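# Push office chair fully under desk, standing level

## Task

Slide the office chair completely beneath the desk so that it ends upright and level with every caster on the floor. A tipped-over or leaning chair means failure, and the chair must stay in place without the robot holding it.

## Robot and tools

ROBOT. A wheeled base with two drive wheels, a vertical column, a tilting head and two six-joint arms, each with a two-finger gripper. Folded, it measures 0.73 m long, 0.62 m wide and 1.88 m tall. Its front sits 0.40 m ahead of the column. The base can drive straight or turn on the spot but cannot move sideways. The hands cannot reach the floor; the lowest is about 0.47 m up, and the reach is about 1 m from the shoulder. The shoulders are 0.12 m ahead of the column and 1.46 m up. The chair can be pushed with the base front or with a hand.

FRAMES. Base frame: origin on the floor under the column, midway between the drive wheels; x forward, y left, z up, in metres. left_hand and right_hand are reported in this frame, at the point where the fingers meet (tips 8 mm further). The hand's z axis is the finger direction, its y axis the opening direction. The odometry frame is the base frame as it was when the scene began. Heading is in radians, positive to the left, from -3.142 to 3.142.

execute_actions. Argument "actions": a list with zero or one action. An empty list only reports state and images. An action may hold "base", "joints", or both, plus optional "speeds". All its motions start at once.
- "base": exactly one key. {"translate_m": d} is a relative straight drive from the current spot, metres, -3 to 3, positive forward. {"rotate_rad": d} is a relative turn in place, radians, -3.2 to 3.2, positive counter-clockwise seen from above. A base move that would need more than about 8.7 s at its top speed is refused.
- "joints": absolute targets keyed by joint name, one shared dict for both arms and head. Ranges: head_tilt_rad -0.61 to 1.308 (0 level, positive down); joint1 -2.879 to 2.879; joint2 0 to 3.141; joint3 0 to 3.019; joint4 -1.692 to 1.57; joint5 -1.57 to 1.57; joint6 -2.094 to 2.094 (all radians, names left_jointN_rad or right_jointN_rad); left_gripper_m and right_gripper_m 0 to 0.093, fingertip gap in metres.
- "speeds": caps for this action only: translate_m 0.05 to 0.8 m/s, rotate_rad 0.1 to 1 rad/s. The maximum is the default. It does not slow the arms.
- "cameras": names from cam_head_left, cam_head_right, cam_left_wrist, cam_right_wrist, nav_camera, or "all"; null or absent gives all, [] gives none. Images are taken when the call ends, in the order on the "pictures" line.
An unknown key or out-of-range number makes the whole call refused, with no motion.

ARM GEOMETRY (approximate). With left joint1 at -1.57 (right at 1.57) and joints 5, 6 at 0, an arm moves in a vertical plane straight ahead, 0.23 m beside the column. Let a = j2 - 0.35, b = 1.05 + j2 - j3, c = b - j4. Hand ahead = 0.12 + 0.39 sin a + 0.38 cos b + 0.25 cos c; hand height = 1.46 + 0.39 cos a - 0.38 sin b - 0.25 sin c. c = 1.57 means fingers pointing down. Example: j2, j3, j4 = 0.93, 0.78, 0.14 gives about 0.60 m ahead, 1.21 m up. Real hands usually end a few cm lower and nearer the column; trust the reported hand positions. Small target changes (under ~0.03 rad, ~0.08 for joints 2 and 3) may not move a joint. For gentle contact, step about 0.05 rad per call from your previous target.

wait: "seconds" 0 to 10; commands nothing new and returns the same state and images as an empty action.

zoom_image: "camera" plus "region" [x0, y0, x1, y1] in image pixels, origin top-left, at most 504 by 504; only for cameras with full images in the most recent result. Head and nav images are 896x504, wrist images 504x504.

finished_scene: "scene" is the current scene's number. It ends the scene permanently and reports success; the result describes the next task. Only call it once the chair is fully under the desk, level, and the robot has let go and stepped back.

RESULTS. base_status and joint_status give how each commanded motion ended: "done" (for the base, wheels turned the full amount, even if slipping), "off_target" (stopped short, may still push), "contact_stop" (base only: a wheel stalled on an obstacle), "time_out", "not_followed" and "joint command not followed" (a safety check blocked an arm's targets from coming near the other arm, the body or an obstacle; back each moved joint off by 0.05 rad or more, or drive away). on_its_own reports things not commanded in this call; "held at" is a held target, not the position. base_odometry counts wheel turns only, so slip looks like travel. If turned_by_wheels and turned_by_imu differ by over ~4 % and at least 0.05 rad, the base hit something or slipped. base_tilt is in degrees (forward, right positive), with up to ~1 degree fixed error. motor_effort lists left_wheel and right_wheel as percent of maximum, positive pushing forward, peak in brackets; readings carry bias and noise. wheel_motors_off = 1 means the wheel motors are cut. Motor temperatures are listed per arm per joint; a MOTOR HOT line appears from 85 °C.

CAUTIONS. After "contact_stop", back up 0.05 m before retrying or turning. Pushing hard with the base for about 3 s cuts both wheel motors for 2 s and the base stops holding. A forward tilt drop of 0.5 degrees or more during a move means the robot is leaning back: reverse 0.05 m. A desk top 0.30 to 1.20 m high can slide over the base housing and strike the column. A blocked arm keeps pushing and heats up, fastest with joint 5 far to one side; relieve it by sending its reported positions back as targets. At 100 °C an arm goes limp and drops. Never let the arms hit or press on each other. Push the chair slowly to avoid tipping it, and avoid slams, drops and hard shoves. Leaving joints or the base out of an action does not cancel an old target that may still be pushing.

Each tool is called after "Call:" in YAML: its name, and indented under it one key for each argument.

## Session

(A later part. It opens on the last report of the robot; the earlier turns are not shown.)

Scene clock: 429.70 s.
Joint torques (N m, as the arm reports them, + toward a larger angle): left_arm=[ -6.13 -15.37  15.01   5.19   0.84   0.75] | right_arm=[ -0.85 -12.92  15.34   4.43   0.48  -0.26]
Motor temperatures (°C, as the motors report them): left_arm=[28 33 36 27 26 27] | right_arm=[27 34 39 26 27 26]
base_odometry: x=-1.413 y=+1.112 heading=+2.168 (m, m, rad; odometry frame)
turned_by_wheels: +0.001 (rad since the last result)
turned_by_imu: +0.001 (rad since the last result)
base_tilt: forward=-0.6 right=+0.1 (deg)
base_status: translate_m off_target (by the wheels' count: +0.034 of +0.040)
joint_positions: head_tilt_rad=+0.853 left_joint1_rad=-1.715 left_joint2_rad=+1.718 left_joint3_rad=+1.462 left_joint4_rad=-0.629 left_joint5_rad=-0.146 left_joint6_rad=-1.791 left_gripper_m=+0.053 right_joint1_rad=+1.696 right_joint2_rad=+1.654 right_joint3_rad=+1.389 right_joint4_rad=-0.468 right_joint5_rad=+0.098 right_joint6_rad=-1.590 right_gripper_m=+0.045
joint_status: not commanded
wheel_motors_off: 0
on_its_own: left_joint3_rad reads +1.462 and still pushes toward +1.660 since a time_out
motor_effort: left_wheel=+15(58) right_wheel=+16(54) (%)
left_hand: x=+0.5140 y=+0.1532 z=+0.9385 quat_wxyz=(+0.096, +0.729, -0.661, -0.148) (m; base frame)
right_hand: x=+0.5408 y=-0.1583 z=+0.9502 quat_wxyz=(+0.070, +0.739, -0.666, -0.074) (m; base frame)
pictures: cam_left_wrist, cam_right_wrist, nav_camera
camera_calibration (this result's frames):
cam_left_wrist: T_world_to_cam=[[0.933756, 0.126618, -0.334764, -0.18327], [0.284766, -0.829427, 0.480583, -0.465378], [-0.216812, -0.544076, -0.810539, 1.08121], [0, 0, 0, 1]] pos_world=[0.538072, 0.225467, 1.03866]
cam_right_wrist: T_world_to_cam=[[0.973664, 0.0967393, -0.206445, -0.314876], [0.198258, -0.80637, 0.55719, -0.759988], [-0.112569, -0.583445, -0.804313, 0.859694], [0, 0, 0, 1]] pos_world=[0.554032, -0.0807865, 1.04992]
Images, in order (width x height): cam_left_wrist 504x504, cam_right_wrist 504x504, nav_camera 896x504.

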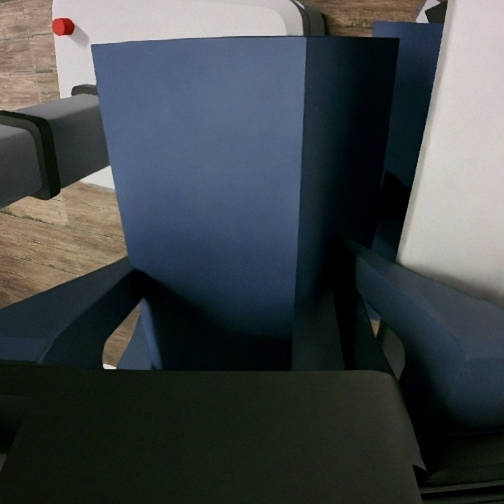

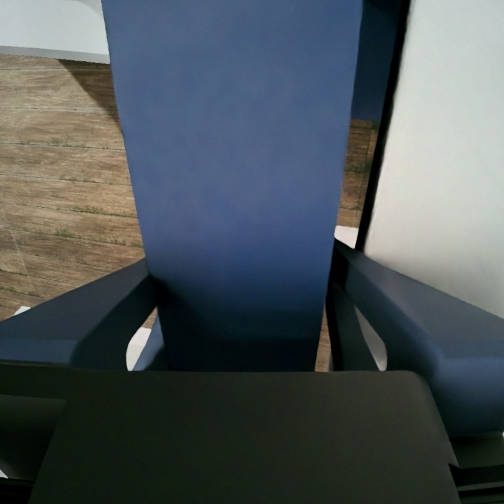

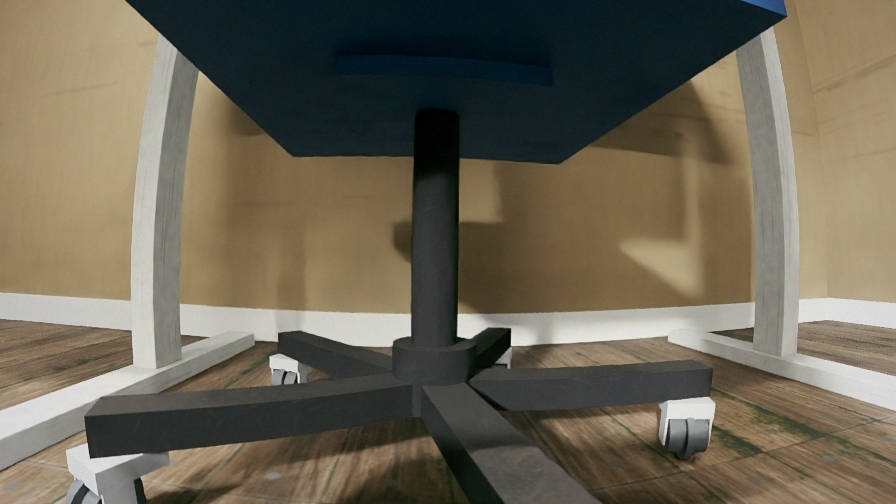

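Call:
execute_actions:
  actions:
    - {"base": {"translate_m": -0.07}, "joints": {"left_gripper_m": 0.056, "right_gripper_m": 0.052, "right_joint1_rad": 1.69, "left_joint1_rad": -1.71, "right_joint2_rad": 1.585, "right_joint3_rad": 1.50, "right_joint4_rad": -0.39, "left_joint2_rad": 1.645, "left_joint3_rad": 1.58, "left_joint4_rad": -0.48}}
  cameras: ["cam_head_left", "cam_left_wrist", "cam_right_wrist"]

Scene clock: 461.13 s.
Joint torques (N m, as the arm reports them, + toward a larger angle): left_arm=[ -3.38 -22.02   7.05   2.04  -0.04   0.16] | right_arm=[  2.63 -18.13   5.63   1.21  -0.22  -0.17]
Motor temperatures (°C, as the motors report them): left_arm=[28 33 40 27 26 27] | right_arm=[27 34 44 26 27 26]
base_odometry: x=-1.373 y=+1.054 heading=+2.167 (m, m, rad; odometry frame)
turned_by_wheels: -0.001 (rad since the last result)
turned_by_imu: -0.001 (rad since the last result)
base_tilt: forward=-0.7 right=-0.1 (deg)
base_status: done
joint_positions: head_tilt_rad=+0.853 left_joint1_rad=-1.706 left_joint2_rad=+1.684 left_joint3_rad=+1.517 left_joint4_rad=-0.517 left_joint5_rad=-0.121 left_joint6_rad=-1.737 left_gripper_m=+0.056 right_joint1_rad=+1.699 right_joint2_rad=+1.624 right_joint3_rad=+1.464 right_joint4_rad=-0.417 right_joint5_rad=+0.115 right_joint6_rad=-1.593 right_gripper_m=+0.052
joint_status: all done
wheel_motors_off: 0
on_its_own: left_joint6_rad moved +0.054 to your old target -1.720
motor_effort: left_wheel=+0(32) right_wheel=+1(50) (%)
left_hand: x=+0.5908 y=+0.1507 z=+0.9490 quat_wxyz=(+0.047, +0.732, -0.677, -0.062) (m; base frame)
right_hand: x=+0.6134 y=-0.1568 z=+0.9685 quat_wxyz=(+0.020, +0.739, -0.674, -0.016) (m; base frame)
pictures: cam_head_left, cam_left_wrist, cam_right_wrist
camera_calibration (this result's frames):
cam_head_left: T_world_to_cam=[[-0.0235173, -0.999652, 0.0119644, 0.00412454], [-0.715868, 0.00848488, -0.698184, 1.111], [0.69784, -0.0249843, -0.715818, 0.985725], [0, 0, 0, 1]] pos_world=[0.107546, 0.0193241, 1.48123]
cam_left_wrist: T_world_to_cam=[[0.983371, 0.0990126, -0.152243, -0.449487], [0.168514, -0.810021, 0.561667, -0.505506], [-0.0677075, -0.577982, -0.813236, 1.02457], [0, 0, 0, 1]] pos_world=[0.596568, 0.227216, 1.04871]
cam_right_wrist: T_world_to_cam=[[0.994891, 0.0855059, -0.0536718, -0.54466], [0.100731, -0.805378, 0.58414, -0.749559], [0.00672137, -0.586562, -0.809876, 0.815228], [0, 0, 0, 1]] pos_world=[0.611902, -0.078924, 1.06885]
Images, in order (width x height): cam_head_left 896x504, cam_left_wrist 504x504, cam_right_wrist 504x504.

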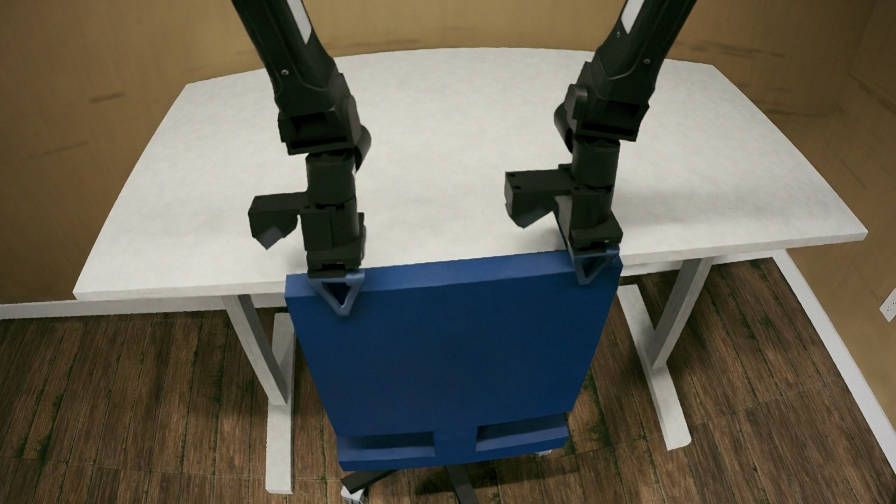

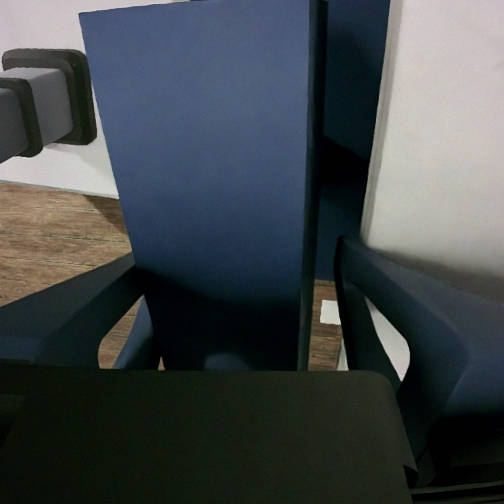

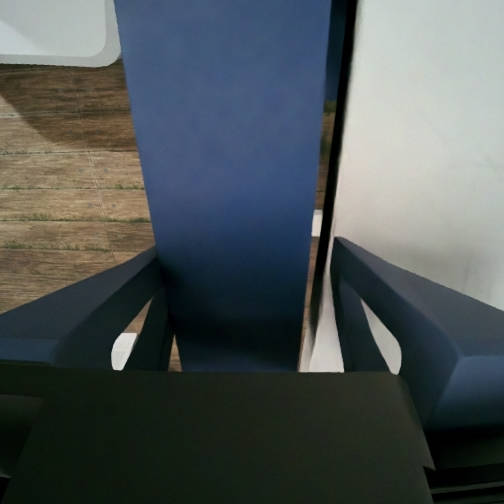

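Call:
execute_actions:
  actions:
    - {"base": {"translate_m": 0.02}, "joints": {"left_joint2_rad": 1.60}}
  cameras: ["cam_left_wrist", "cam_right_wrist"]

Scene clock: 466.87 s.
Joint torques (N m, as the arm reports them, + toward a larger angle): left_arm=[ -3.04 -24.49   8.12   3.02  -0.2    0.16] | right_arm=[  2.44 -17.75   7.01   1.71  -0.19  -0.15]
Motor temperatures (°C, as the motors report them): left_arm=[28 34 38 27 26 27] | right_arm=[27 34 40 26 27 26]
base_odometry: x=-1.385 y=+1.070 heading=+2.168 (m, m, rad; odometry frame)
turned_by_wheels: +0.000 (rad since the last result)
turned_by_imu: +0.001 (rad since the last result)
base_tilt: forward=-0.7 right=+0.1 (deg)
base_status: done
joint_positions: head_tilt_rad=+0.853 left_joint1_rad=-1.708 left_joint2_rad=+1.678 left_joint3_rad=+1.497 left_joint4_rad=-0.549 left_joint5_rad=-0.118 left_joint6_rad=-1.737 left_gripper_m=+0.056 right_joint1_rad=+1.699 right_joint2_rad=+1.623 right_joint3_rad=+1.442 right_joint4_rad=-0.432 right_joint5_rad=+0.115 right_joint6_rad=-1.599 right_gripper_m=+0.052
joint_status: all done
wheel_motors_off: 0
motor_effort: left_wheel=+4(41) right_wheel=+4(44) (%)
left_hand: x=+0.5739 y=+0.1505 z=+0.9511 quat_wxyz=(+0.062, +0.729, -0.677, -0.078) (m; base frame)
right_hand: x=+0.5968 y=-0.1576 z=+0.9667 quat_wxyz=(+0.032, +0.742, -0.670, -0.028) (m; base frame)
pictures: cam_left_wrist, cam_right_wrist
camera_calibration (this result's frames):
cam_left_wrist: T_world_to_cam=[[0.975837, 0.0936459, -0.197413, -0.384482], [0.189905, -0.810348, 0.554321, -0.509281], [-0.108064, -0.578417, -0.808552, 1.04387], [0, 0, 0, 1]] pos_world=[0.584711, 0.227103, 1.05043]
cam_right_wrist: T_world_to_cam=[[0.9914, 0.0953913, -0.0895921, -0.489799], [0.129819, -0.803334, 0.581208, -0.761679], [-0.0165302, -0.58784, -0.808808, 0.826053], [0, 0, 0, 1]] pos_world=[0.598122, -0.0795728, 1.06693]
Images, in order (width x height): cam_left_wrist 504x504, cam_right_wrist 504x504.

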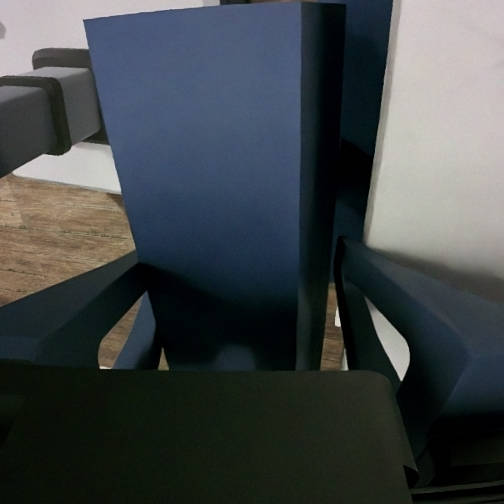

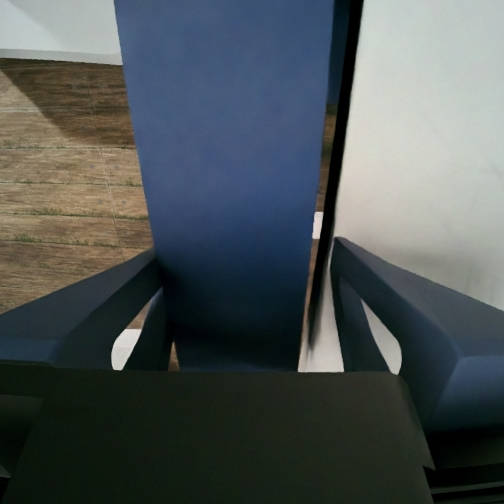

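Call:
execute_actions:
  actions:
    - {"joints": {"left_joint2_rad": 1.36, "left_joint3_rad": 1.25, "left_joint4_rad": -0.5, "head_tilt_rad": 1.05}}
  cameras: ["cam_head_left", "cam_left_wrist", "cam_right_wrist"]

Scene clock: 479.17 s.
Joint torques (N m, as the arm reports them, + toward a larger angle): left_arm=[ -2.45 -17.5    3.36   0.96  -0.17   0.08] | right_arm=[  2.39 -17.22   6.95   1.77  -0.34  -0.15]
Motor temperatures (°C, as the motors report them): left_arm=[28 35 35 27 25 27] | right_arm=[27 35 37 26 27 26]
base_odometry: x=-1.385 y=+1.070 heading=+2.168 (m, m, rad; odometry frame)
turned_by_wheels: +0.000 (rad since the last result)
turned_by_imu: +0.000 (rad since the last result)
base_tilt: forward=-0.6 right=+0.1 (deg)
base_status: not commanded
joint_positions: head_tilt_rad=+1.049 left_joint1_rad=-1.708 left_joint2_rad=+1.366 left_joint3_rad=+1.248 left_joint4_rad=-0.507 left_joint5_rad=-0.117 left_joint6_rad=-1.730 left_gripper_m=+0.056 right_joint1_rad=+1.695 right_joint2_rad=+1.623 right_joint3_rad=+1.445 right_joint4_rad=-0.432 right_joint5_rad=+0.119 right_joint6_rad=-1.602 right_gripper_m=+0.052
joint_status: all done
wheel_motors_off: 0
motor_effort: left_wheel=+2(5) right_wheel=+3(6) (%)
left_hand: x=+0.5766 y=+0.1640 z=+1.0660 quat_wxyz=(+0.030, +0.734, -0.678, -0.037) (m; base frame)
right_hand: x=+0.5988 y=-0.1604 z=+0.9669 quat_wxyz=(+0.034, +0.742, -0.669, -0.025) (m; base frame)
pictures: cam_head_left, cam_left_wrist, cam_right_wrist
camera_calibration (this result's frames):
cam_head_left: T_world_to_cam=[[-0.0207267, -0.999652, 0.0163282, -0.00273539], [-0.838474, 0.00848488, -0.544875, 0.881031], [0.544547, -0.0249843, -0.838358, 1.1821], [0, 0, 0, 1]] pos_world=[0.0949553, 0.0193241, 1.47112]
cam_left_wrist: T_world_to_cam=[[0.990604, 0.0980608, -0.0953259, -0.483745], [0.135291, -0.804529, 0.578298, -0.557544], [-0.019984, -0.585762, -0.810237, 1.097], [0, 0, 0, 1]] pos_world=[0.576553, 0.241457, 1.16514]
cam_right_wrist: T_world_to_cam=[[0.99158, 0.0959729, -0.0869364, -0.494082], [0.128821, -0.799448, 0.586761, -0.768367], [-0.013188, -0.59302, -0.80508, 0.818179], [0, 0, 0, 1]] pos_world=[0.599694, -0.0816545, 1.06659]
Images, in order (width x height): cam_head_left 896x504, cam_left_wrist 504x504, cam_right_wrist 504x504.

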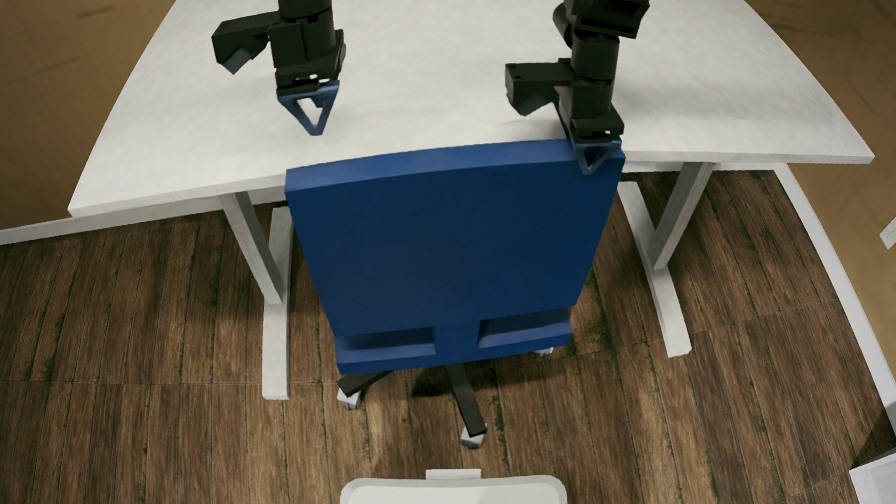

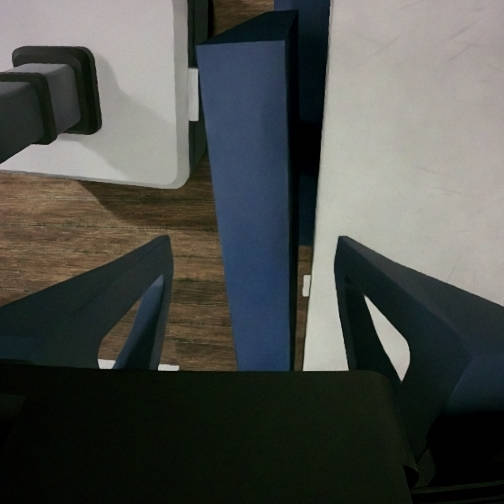

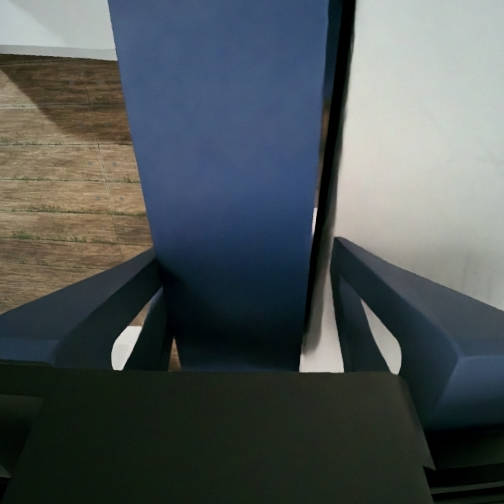

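Call:
execute_actions:
  actions:
    - {"joints": {"left_joint2_rad": 1.64, "left_gripper_m": 0.0}}
  cameras: []

Call:
execute_actions:
  actions:
    - {"joints": {"left_joint4_rad": -0.12}}
  cameras: ["cam_head_left", "cam_left_wrist"]

Scene clock: 495.60 s.
Joint torques (N m, as the arm reports them, + toward a larger angle): left_arm=[ -2.88 -16.3    0.77   0.56  -0.23   0.09] | right_arm=[  2.12 -17.47   6.89   1.66  -0.33  -0.1 ]
Motor temperatures (°C, as the motors report them): left_arm=[28 35 32 26 25 27] | right_arm=[27 36 36 26 27 26]
base_odometry: x=-1.385 y=+1.070 heading=+2.168 (m, m, rad; odometry frame)
turned_by_wheels: +0.000 (rad since the last result)
turned_by_imu: +0.000 (rad since the last result)
base_tilt: forward=-0.5 right=-0.1 (deg)
base_status: not commanded
joint_positions: head_tilt_rad=+1.049 left_joint1_rad=-1.708 left_joint2_rad=+1.643 left_joint3_rad=+1.248 left_joint4_rad=-0.507 left_joint5_rad=-0.117 left_joint6_rad=-1.730 left_gripper_m=+0.000 right_joint1_rad=+1.695 right_joint2_rad=+1.623 right_joint3_rad=+1.445 right_joint4_rad=-0.432 right_joint5_rad=+0.119 right_joint6_rad=-1.602 right_gripper_m=+0.052
joint_status: all done
wheel_motors_off: 0
motor_effort: left_wheel=+2(2) right_wheel=+3(3) (%)
left_hand: x=+0.4511 y=+0.1596 z=+0.9570 quat_wxyz=(+0.116, +0.710, -0.679, -0.144) (m; base frame)
right_hand: x=+0.5988 y=-0.1604 z=+0.9669 quat_wxyz=(+0.034, +0.742, -0.669, -0.025) (m; base frame)
pictures: none
No camera images: the call's "cameras" was empty. Leave "cameras" out to get every camera's image.

Scene clock: 496.60 s.
Joint torques (N m, as the arm reports them, + toward a larger angle): left_arm=[ -2.94 -16.76   2.24   2.07  -0.22   0.07] | right_arm=[  2.55 -17.39   6.91   1.84  -0.34  -0.12]
Motor temperatures (°C, as the motors report them): left_arm=[28 35 32 26 25 27] | right_arm=[27 36 36 26 27 26]
base_odometry: x=-1.385 y=+1.070 heading=+2.168 (m, m, rad; odometry frame)
turned_by_wheels: +0.000 (rad since the last result)
turned_by_imu: +0.000 (rad since the last result)
base_tilt: forward=-0.7 right=+0.0 (deg)
base_status: not commanded
joint_positions: head_tilt_rad=+1.049 left_joint1_rad=-1.708 left_joint2_rad=+1.643 left_joint3_rad=+1.234 left_joint4_rad=-0.154 left_joint5_rad=-0.118 left_joint6_rad=-1.730 left_gripper_m=+0.000 right_joint1_rad=+1.695 right_joint2_rad=+1.623 right_joint3_rad=+1.445 right_joint4_rad=-0.432 right_joint5_rad=+0.119 right_joint6_rad=-1.602 right_gripper_m=+0.052
joint_status: all done
wheel_motors_off: 0
motor_effort: left_wheel=+3(3) right_wheel=+3(3) (%)
left_hand: x=+0.5265 y=+0.1524 z=+0.9395 quat_wxyz=(+0.011, +0.737, -0.676, -0.013) (m; base frame)
right_hand: x=+0.5993 y=-0.1603 z=+0.9670 quat_wxyz=(+0.033, +0.742, -0.669, -0.025) (m; base frame)
pictures: cam_head_left, cam_left_wrist
camera_calibration (this result's frames):
cam_head_left: T_world_to_cam=[[-0.0207255, -0.999652, 0.0163297, -0.00273776], [-0.838514, 0.00848488, -0.544815, 0.88094], [0.544486, -0.0249843, -0.838397, 1.18217], [0, 0, 0, 1]] pos_world=[0.0949503, 0.0193241, 1.47112]
cam_left_wrist: T_world_to_cam=[[0.993805, 0.10538, -0.0352953, -0.504247], [0.105885, -0.801396, 0.588687, -0.481727], [0.0337506, -0.588778, -0.80759, 0.956454], [0, 0, 0, 1]] pos_world=[0.51985, 0.230222, 1.03821]
Images, in order (width x height): cam_head_left 896x504, cam_left_wrist 504x504.

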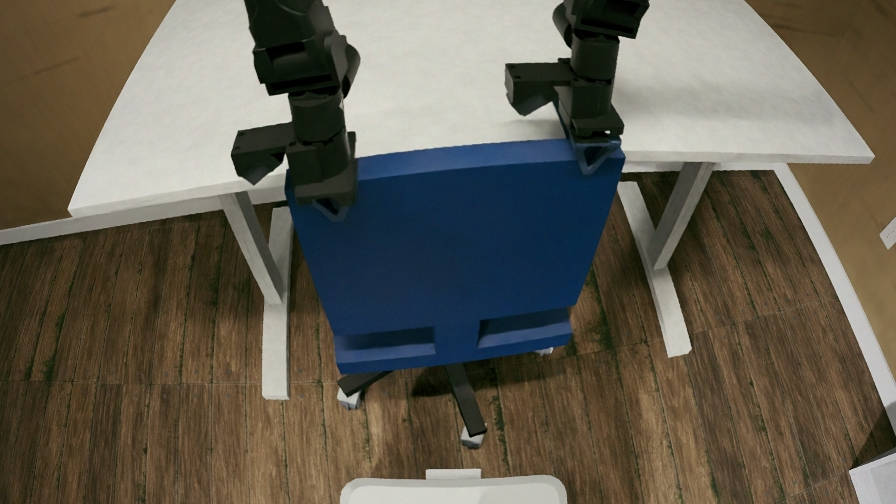

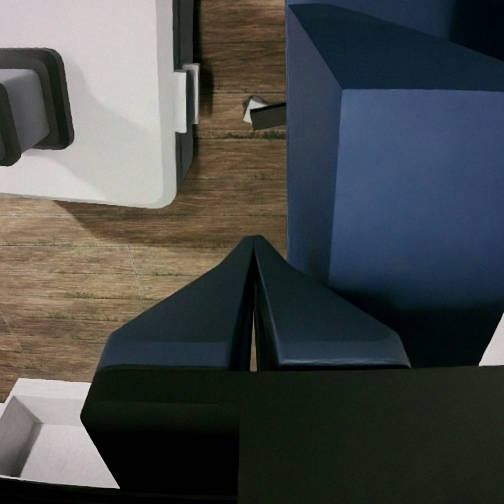

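In contact; now push forward with the left forearm.

Call:
execute_actions:
  actions:
    - {"joints": {"left_joint3_rad": 1.35}}
  cameras: ["cam_head_left", "cam_right_wrist"]

Scene clock: 510.67 s.
Joint torques (N m, as the arm reports them, + toward a larger angle): left_arm=[ -2.89 -17.1    7.87   2.     0.06   0.13] | right_arm=[  2.76 -17.32   6.56   1.45  -0.21  -0.11]
Motor temperatures (°C, as the motors report them): left_arm=[28 34 31 26 25 27] | right_arm=[27 36 35 26 27 26]
base_odometry: x=-1.385 y=+1.070 heading=+2.168 (m, m, rad; odometry frame)
turned_by_wheels: +0.000 (rad since the last result)
turned_by_imu: +0.001 (rad since the last result)
base_tilt: forward=-0.6 right=-0.1 (deg)
base_status: not commanded
joint_positions: head_tilt_rad=+1.049 left_joint1_rad=-1.708 left_joint2_rad=+1.646 left_joint3_rad=+1.253 left_joint4_rad=-0.154 left_joint5_rad=-0.125 left_joint6_rad=-1.735 left_gripper_m=+0.000 right_joint1_rad=+1.695 right_joint2_rad=+1.623 right_joint3_rad=+1.450 right_joint4_rad=-0.428 right_joint5_rad=+0.116 right_joint6_rad=-1.602 right_gripper_m=+0.052
joint_status: left_joint3_rad time_out (moved +0.019 of +0.116)
wheel_motors_off: 0
on_its_own: left_joint3_rad reads +1.253 and still pushes toward +1.350 since a time_out
motor_effort: left_wheel=+4(4) right_wheel=+3(3) (%)
left_hand: x=+0.5371 y=+0.1529 z=+0.9392 quat_wxyz=(+0.003, +0.739, -0.674, -0.009) (m; base frame)
right_hand: x=+0.6031 y=-0.1596 z=+0.9674 quat_wxyz=(+0.029, +0.742, -0.670, -0.023) (m; base frame)
pictures: cam_head_left, cam_right_wrist
camera_calibration (this result's frames):
cam_head_left: T_world_to_cam=[[-0.0207255, -0.999652, 0.0163298, -0.00273781], [-0.838514, 0.00848488, -0.544813, 0.880938], [0.544485, -0.0249843, -0.838398, 1.18217], [0, 0, 0, 1]] pos_world=[0.0949502, 0.0193241, 1.47112]
cam_right_wrist: T_world_to_cam=[[0.992461, 0.0950154, -0.0774169, -0.508298], [0.12239, -0.801732, 0.585018, -0.763465], [-0.00648194, -0.590083, -0.807317, 0.817711], [0, 0, 0, 1]] pos_world=[0.603206, -0.0812813, 1.06744]
Images, in order (width x height): cam_head_left 896x504, cam_right_wrist 504x504.

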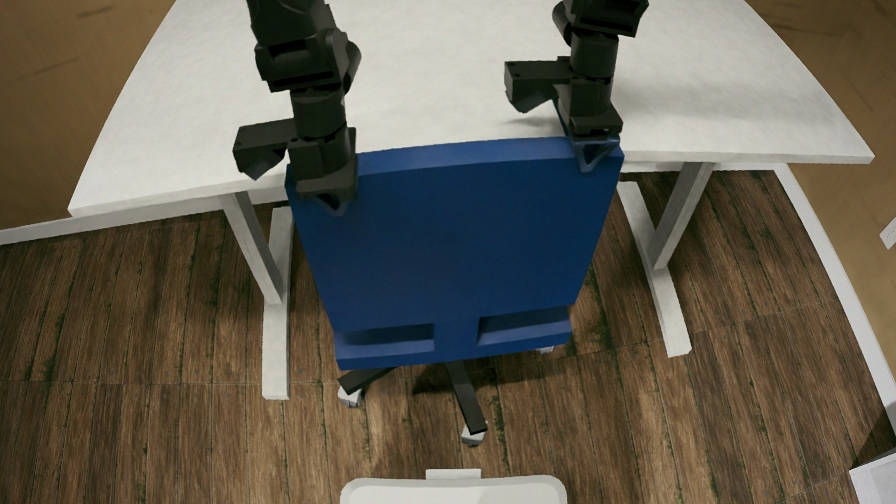

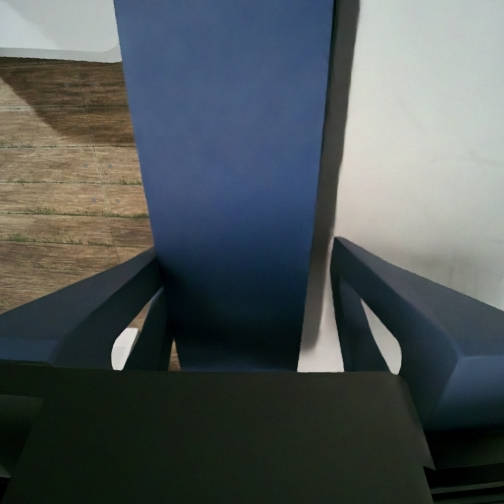

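Call:
execute_actions:
  actions:
    - {"joints": {"left_joint3_rad": 1.17, "left_joint4_rad": -0.3, "right_gripper_m": 0.09, "right_joint2_rad": 1.40, "right_joint3_rad": 1.31}}

Scene clock: 526.87 s.
Joint torques (N m, as the arm reports them, + toward a larger angle): left_arm=[ -3.27 -15.66   0.82   0.27   0.04   0.09] | right_arm=[  2.17 -14.45   3.94   0.59  -0.23  -0.09]
Motor temperatures (°C, as the motors report them): left_arm=[28 34 32 26 25 27] | right_arm=[27 36 35 26 27 26]
base_odometry: x=-1.385 y=+1.070 heading=+2.168 (m, m, rad; odometry frame)
turned_by_wheels: +0.000 (rad since the last result)
turned_by_imu: +0.000 (rad since the last result)
base_tilt: forward=-0.6 right=+0.0 (deg)
base_status: not commanded
joint_positions: head_tilt_rad=+1.049 left_joint1_rad=-1.708 left_joint2_rad=+1.643 left_joint3_rad=+1.164 left_joint4_rad=-0.296 left_joint5_rad=-0.124 left_joint6_rad=-1.730 left_gripper_m=+0.000 right_joint1_rad=+1.695 right_joint2_rad=+1.386 right_joint3_rad=+1.306 right_joint4_rad=-0.400 right_joint5_rad=+0.116 right_joint6_rad=-1.602 right_gripper_m=+0.090
joint_status: all done
wheel_motors_off: 0
motor_effort: left_wheel=+0(4) right_wheel=+0(3) (%)
left_hand: x=+0.4488 y=+0.1594 z=+0.9444 quat_wxyz=(+0.074, +0.723, -0.680, -0.097) (m; base frame)
right_hand: x=+0.6291 y=-0.1684 z=+1.0636 quat_wxyz=(-0.014, +0.737, -0.675, +0.019) (m; base frame)
pictures: cam_head_left, cam_head_right, cam_left_wrist, cam_right_wrist, nav_camera
camera_calibration (this result's frames):
cam_head_left: T_world_to_cam=[[-0.0207254, -0.999652, 0.0163299, -0.00273799], [-0.838517, 0.00848488, -0.544809, 0.880931], [0.544481, -0.0249843, -0.838401, 1.18217], [0, 0, 0, 1]] pos_world=[0.0949498, 0.0193241, 1.47112]
cam_head_right: T_world_to_cam=[[-0.0196047, -0.999806, 0.00209781, -0.0308095], [-0.826356, 0.0150224, -0.562948, 0.903918], [0.562807, -0.01277, -0.82649, 1.16498], [0, 0, 0, 1]] pos_world=[0.090697, -0.0295058, 1.47176]
cam_left_wrist: T_world_to_cam=[[0.967333, 0.082665, -0.239652, -0.219018], [0.203474, -0.817048, 0.539473, -0.465589], [-0.151212, -0.570613, -0.807178, 1.04688], [0, 0, 0, 1]] pos_world=[0.4649, 0.235062, 1.04371]
cam_right_wrist: T_world_to_cam=[[0.995703, 0.0821842, 0.0426746, -0.657735], [0.0413916, -0.807218, 0.5888, -0.783942], [0.0828378, -0.584503, -0.807152, 0.834874], [0, 0, 0, 1]] pos_world=[0.618198, -0.0907701, 1.16352]
Images, in order (width x height): cam_head_left 896x504, cam_head_right 896x504, cam_left_wrist 504x504, cam_right_wrist 504x504, nav_camera 896x504.

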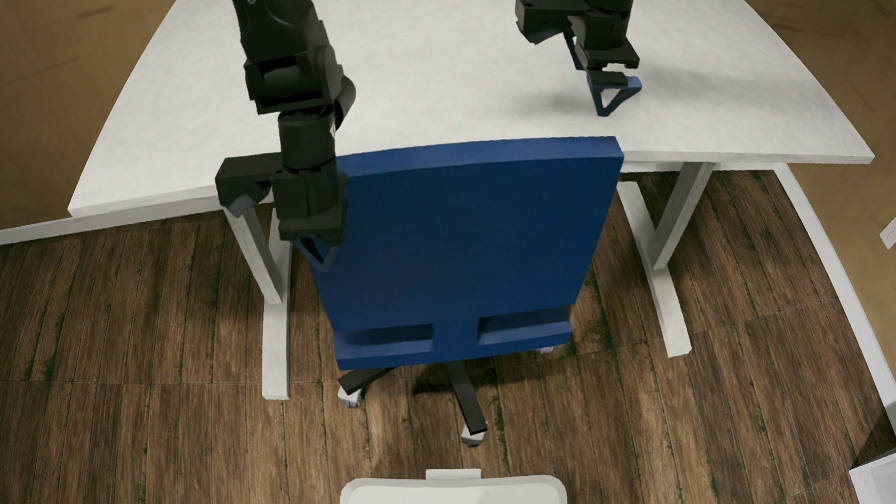

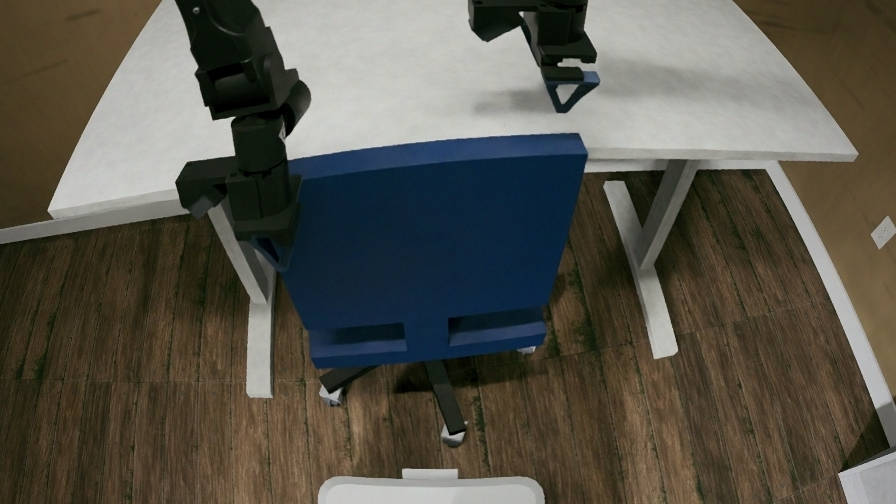

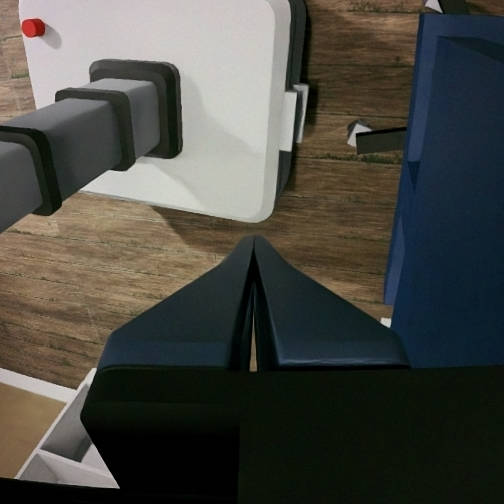

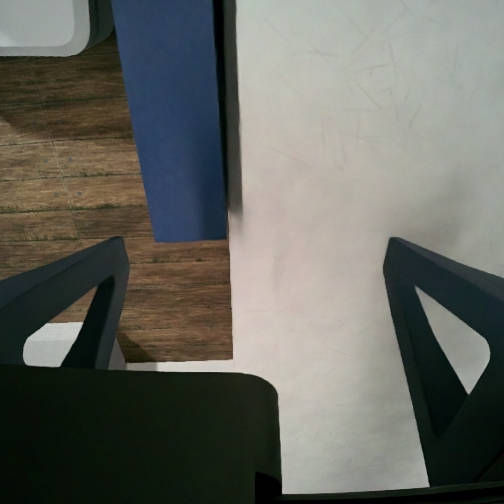

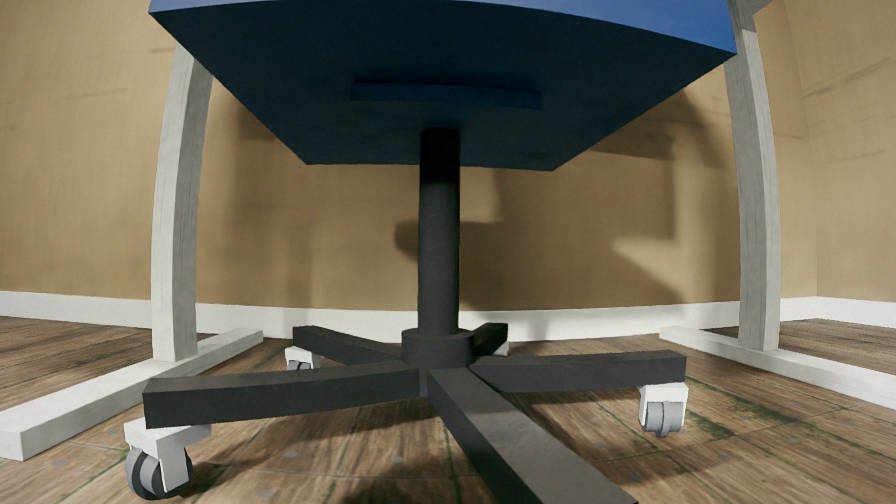

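The backrest is against the desk edge, and the robot is clear of the chair.

Call:
finished_scene:
  scene: 1

The scene is finished: the task was done.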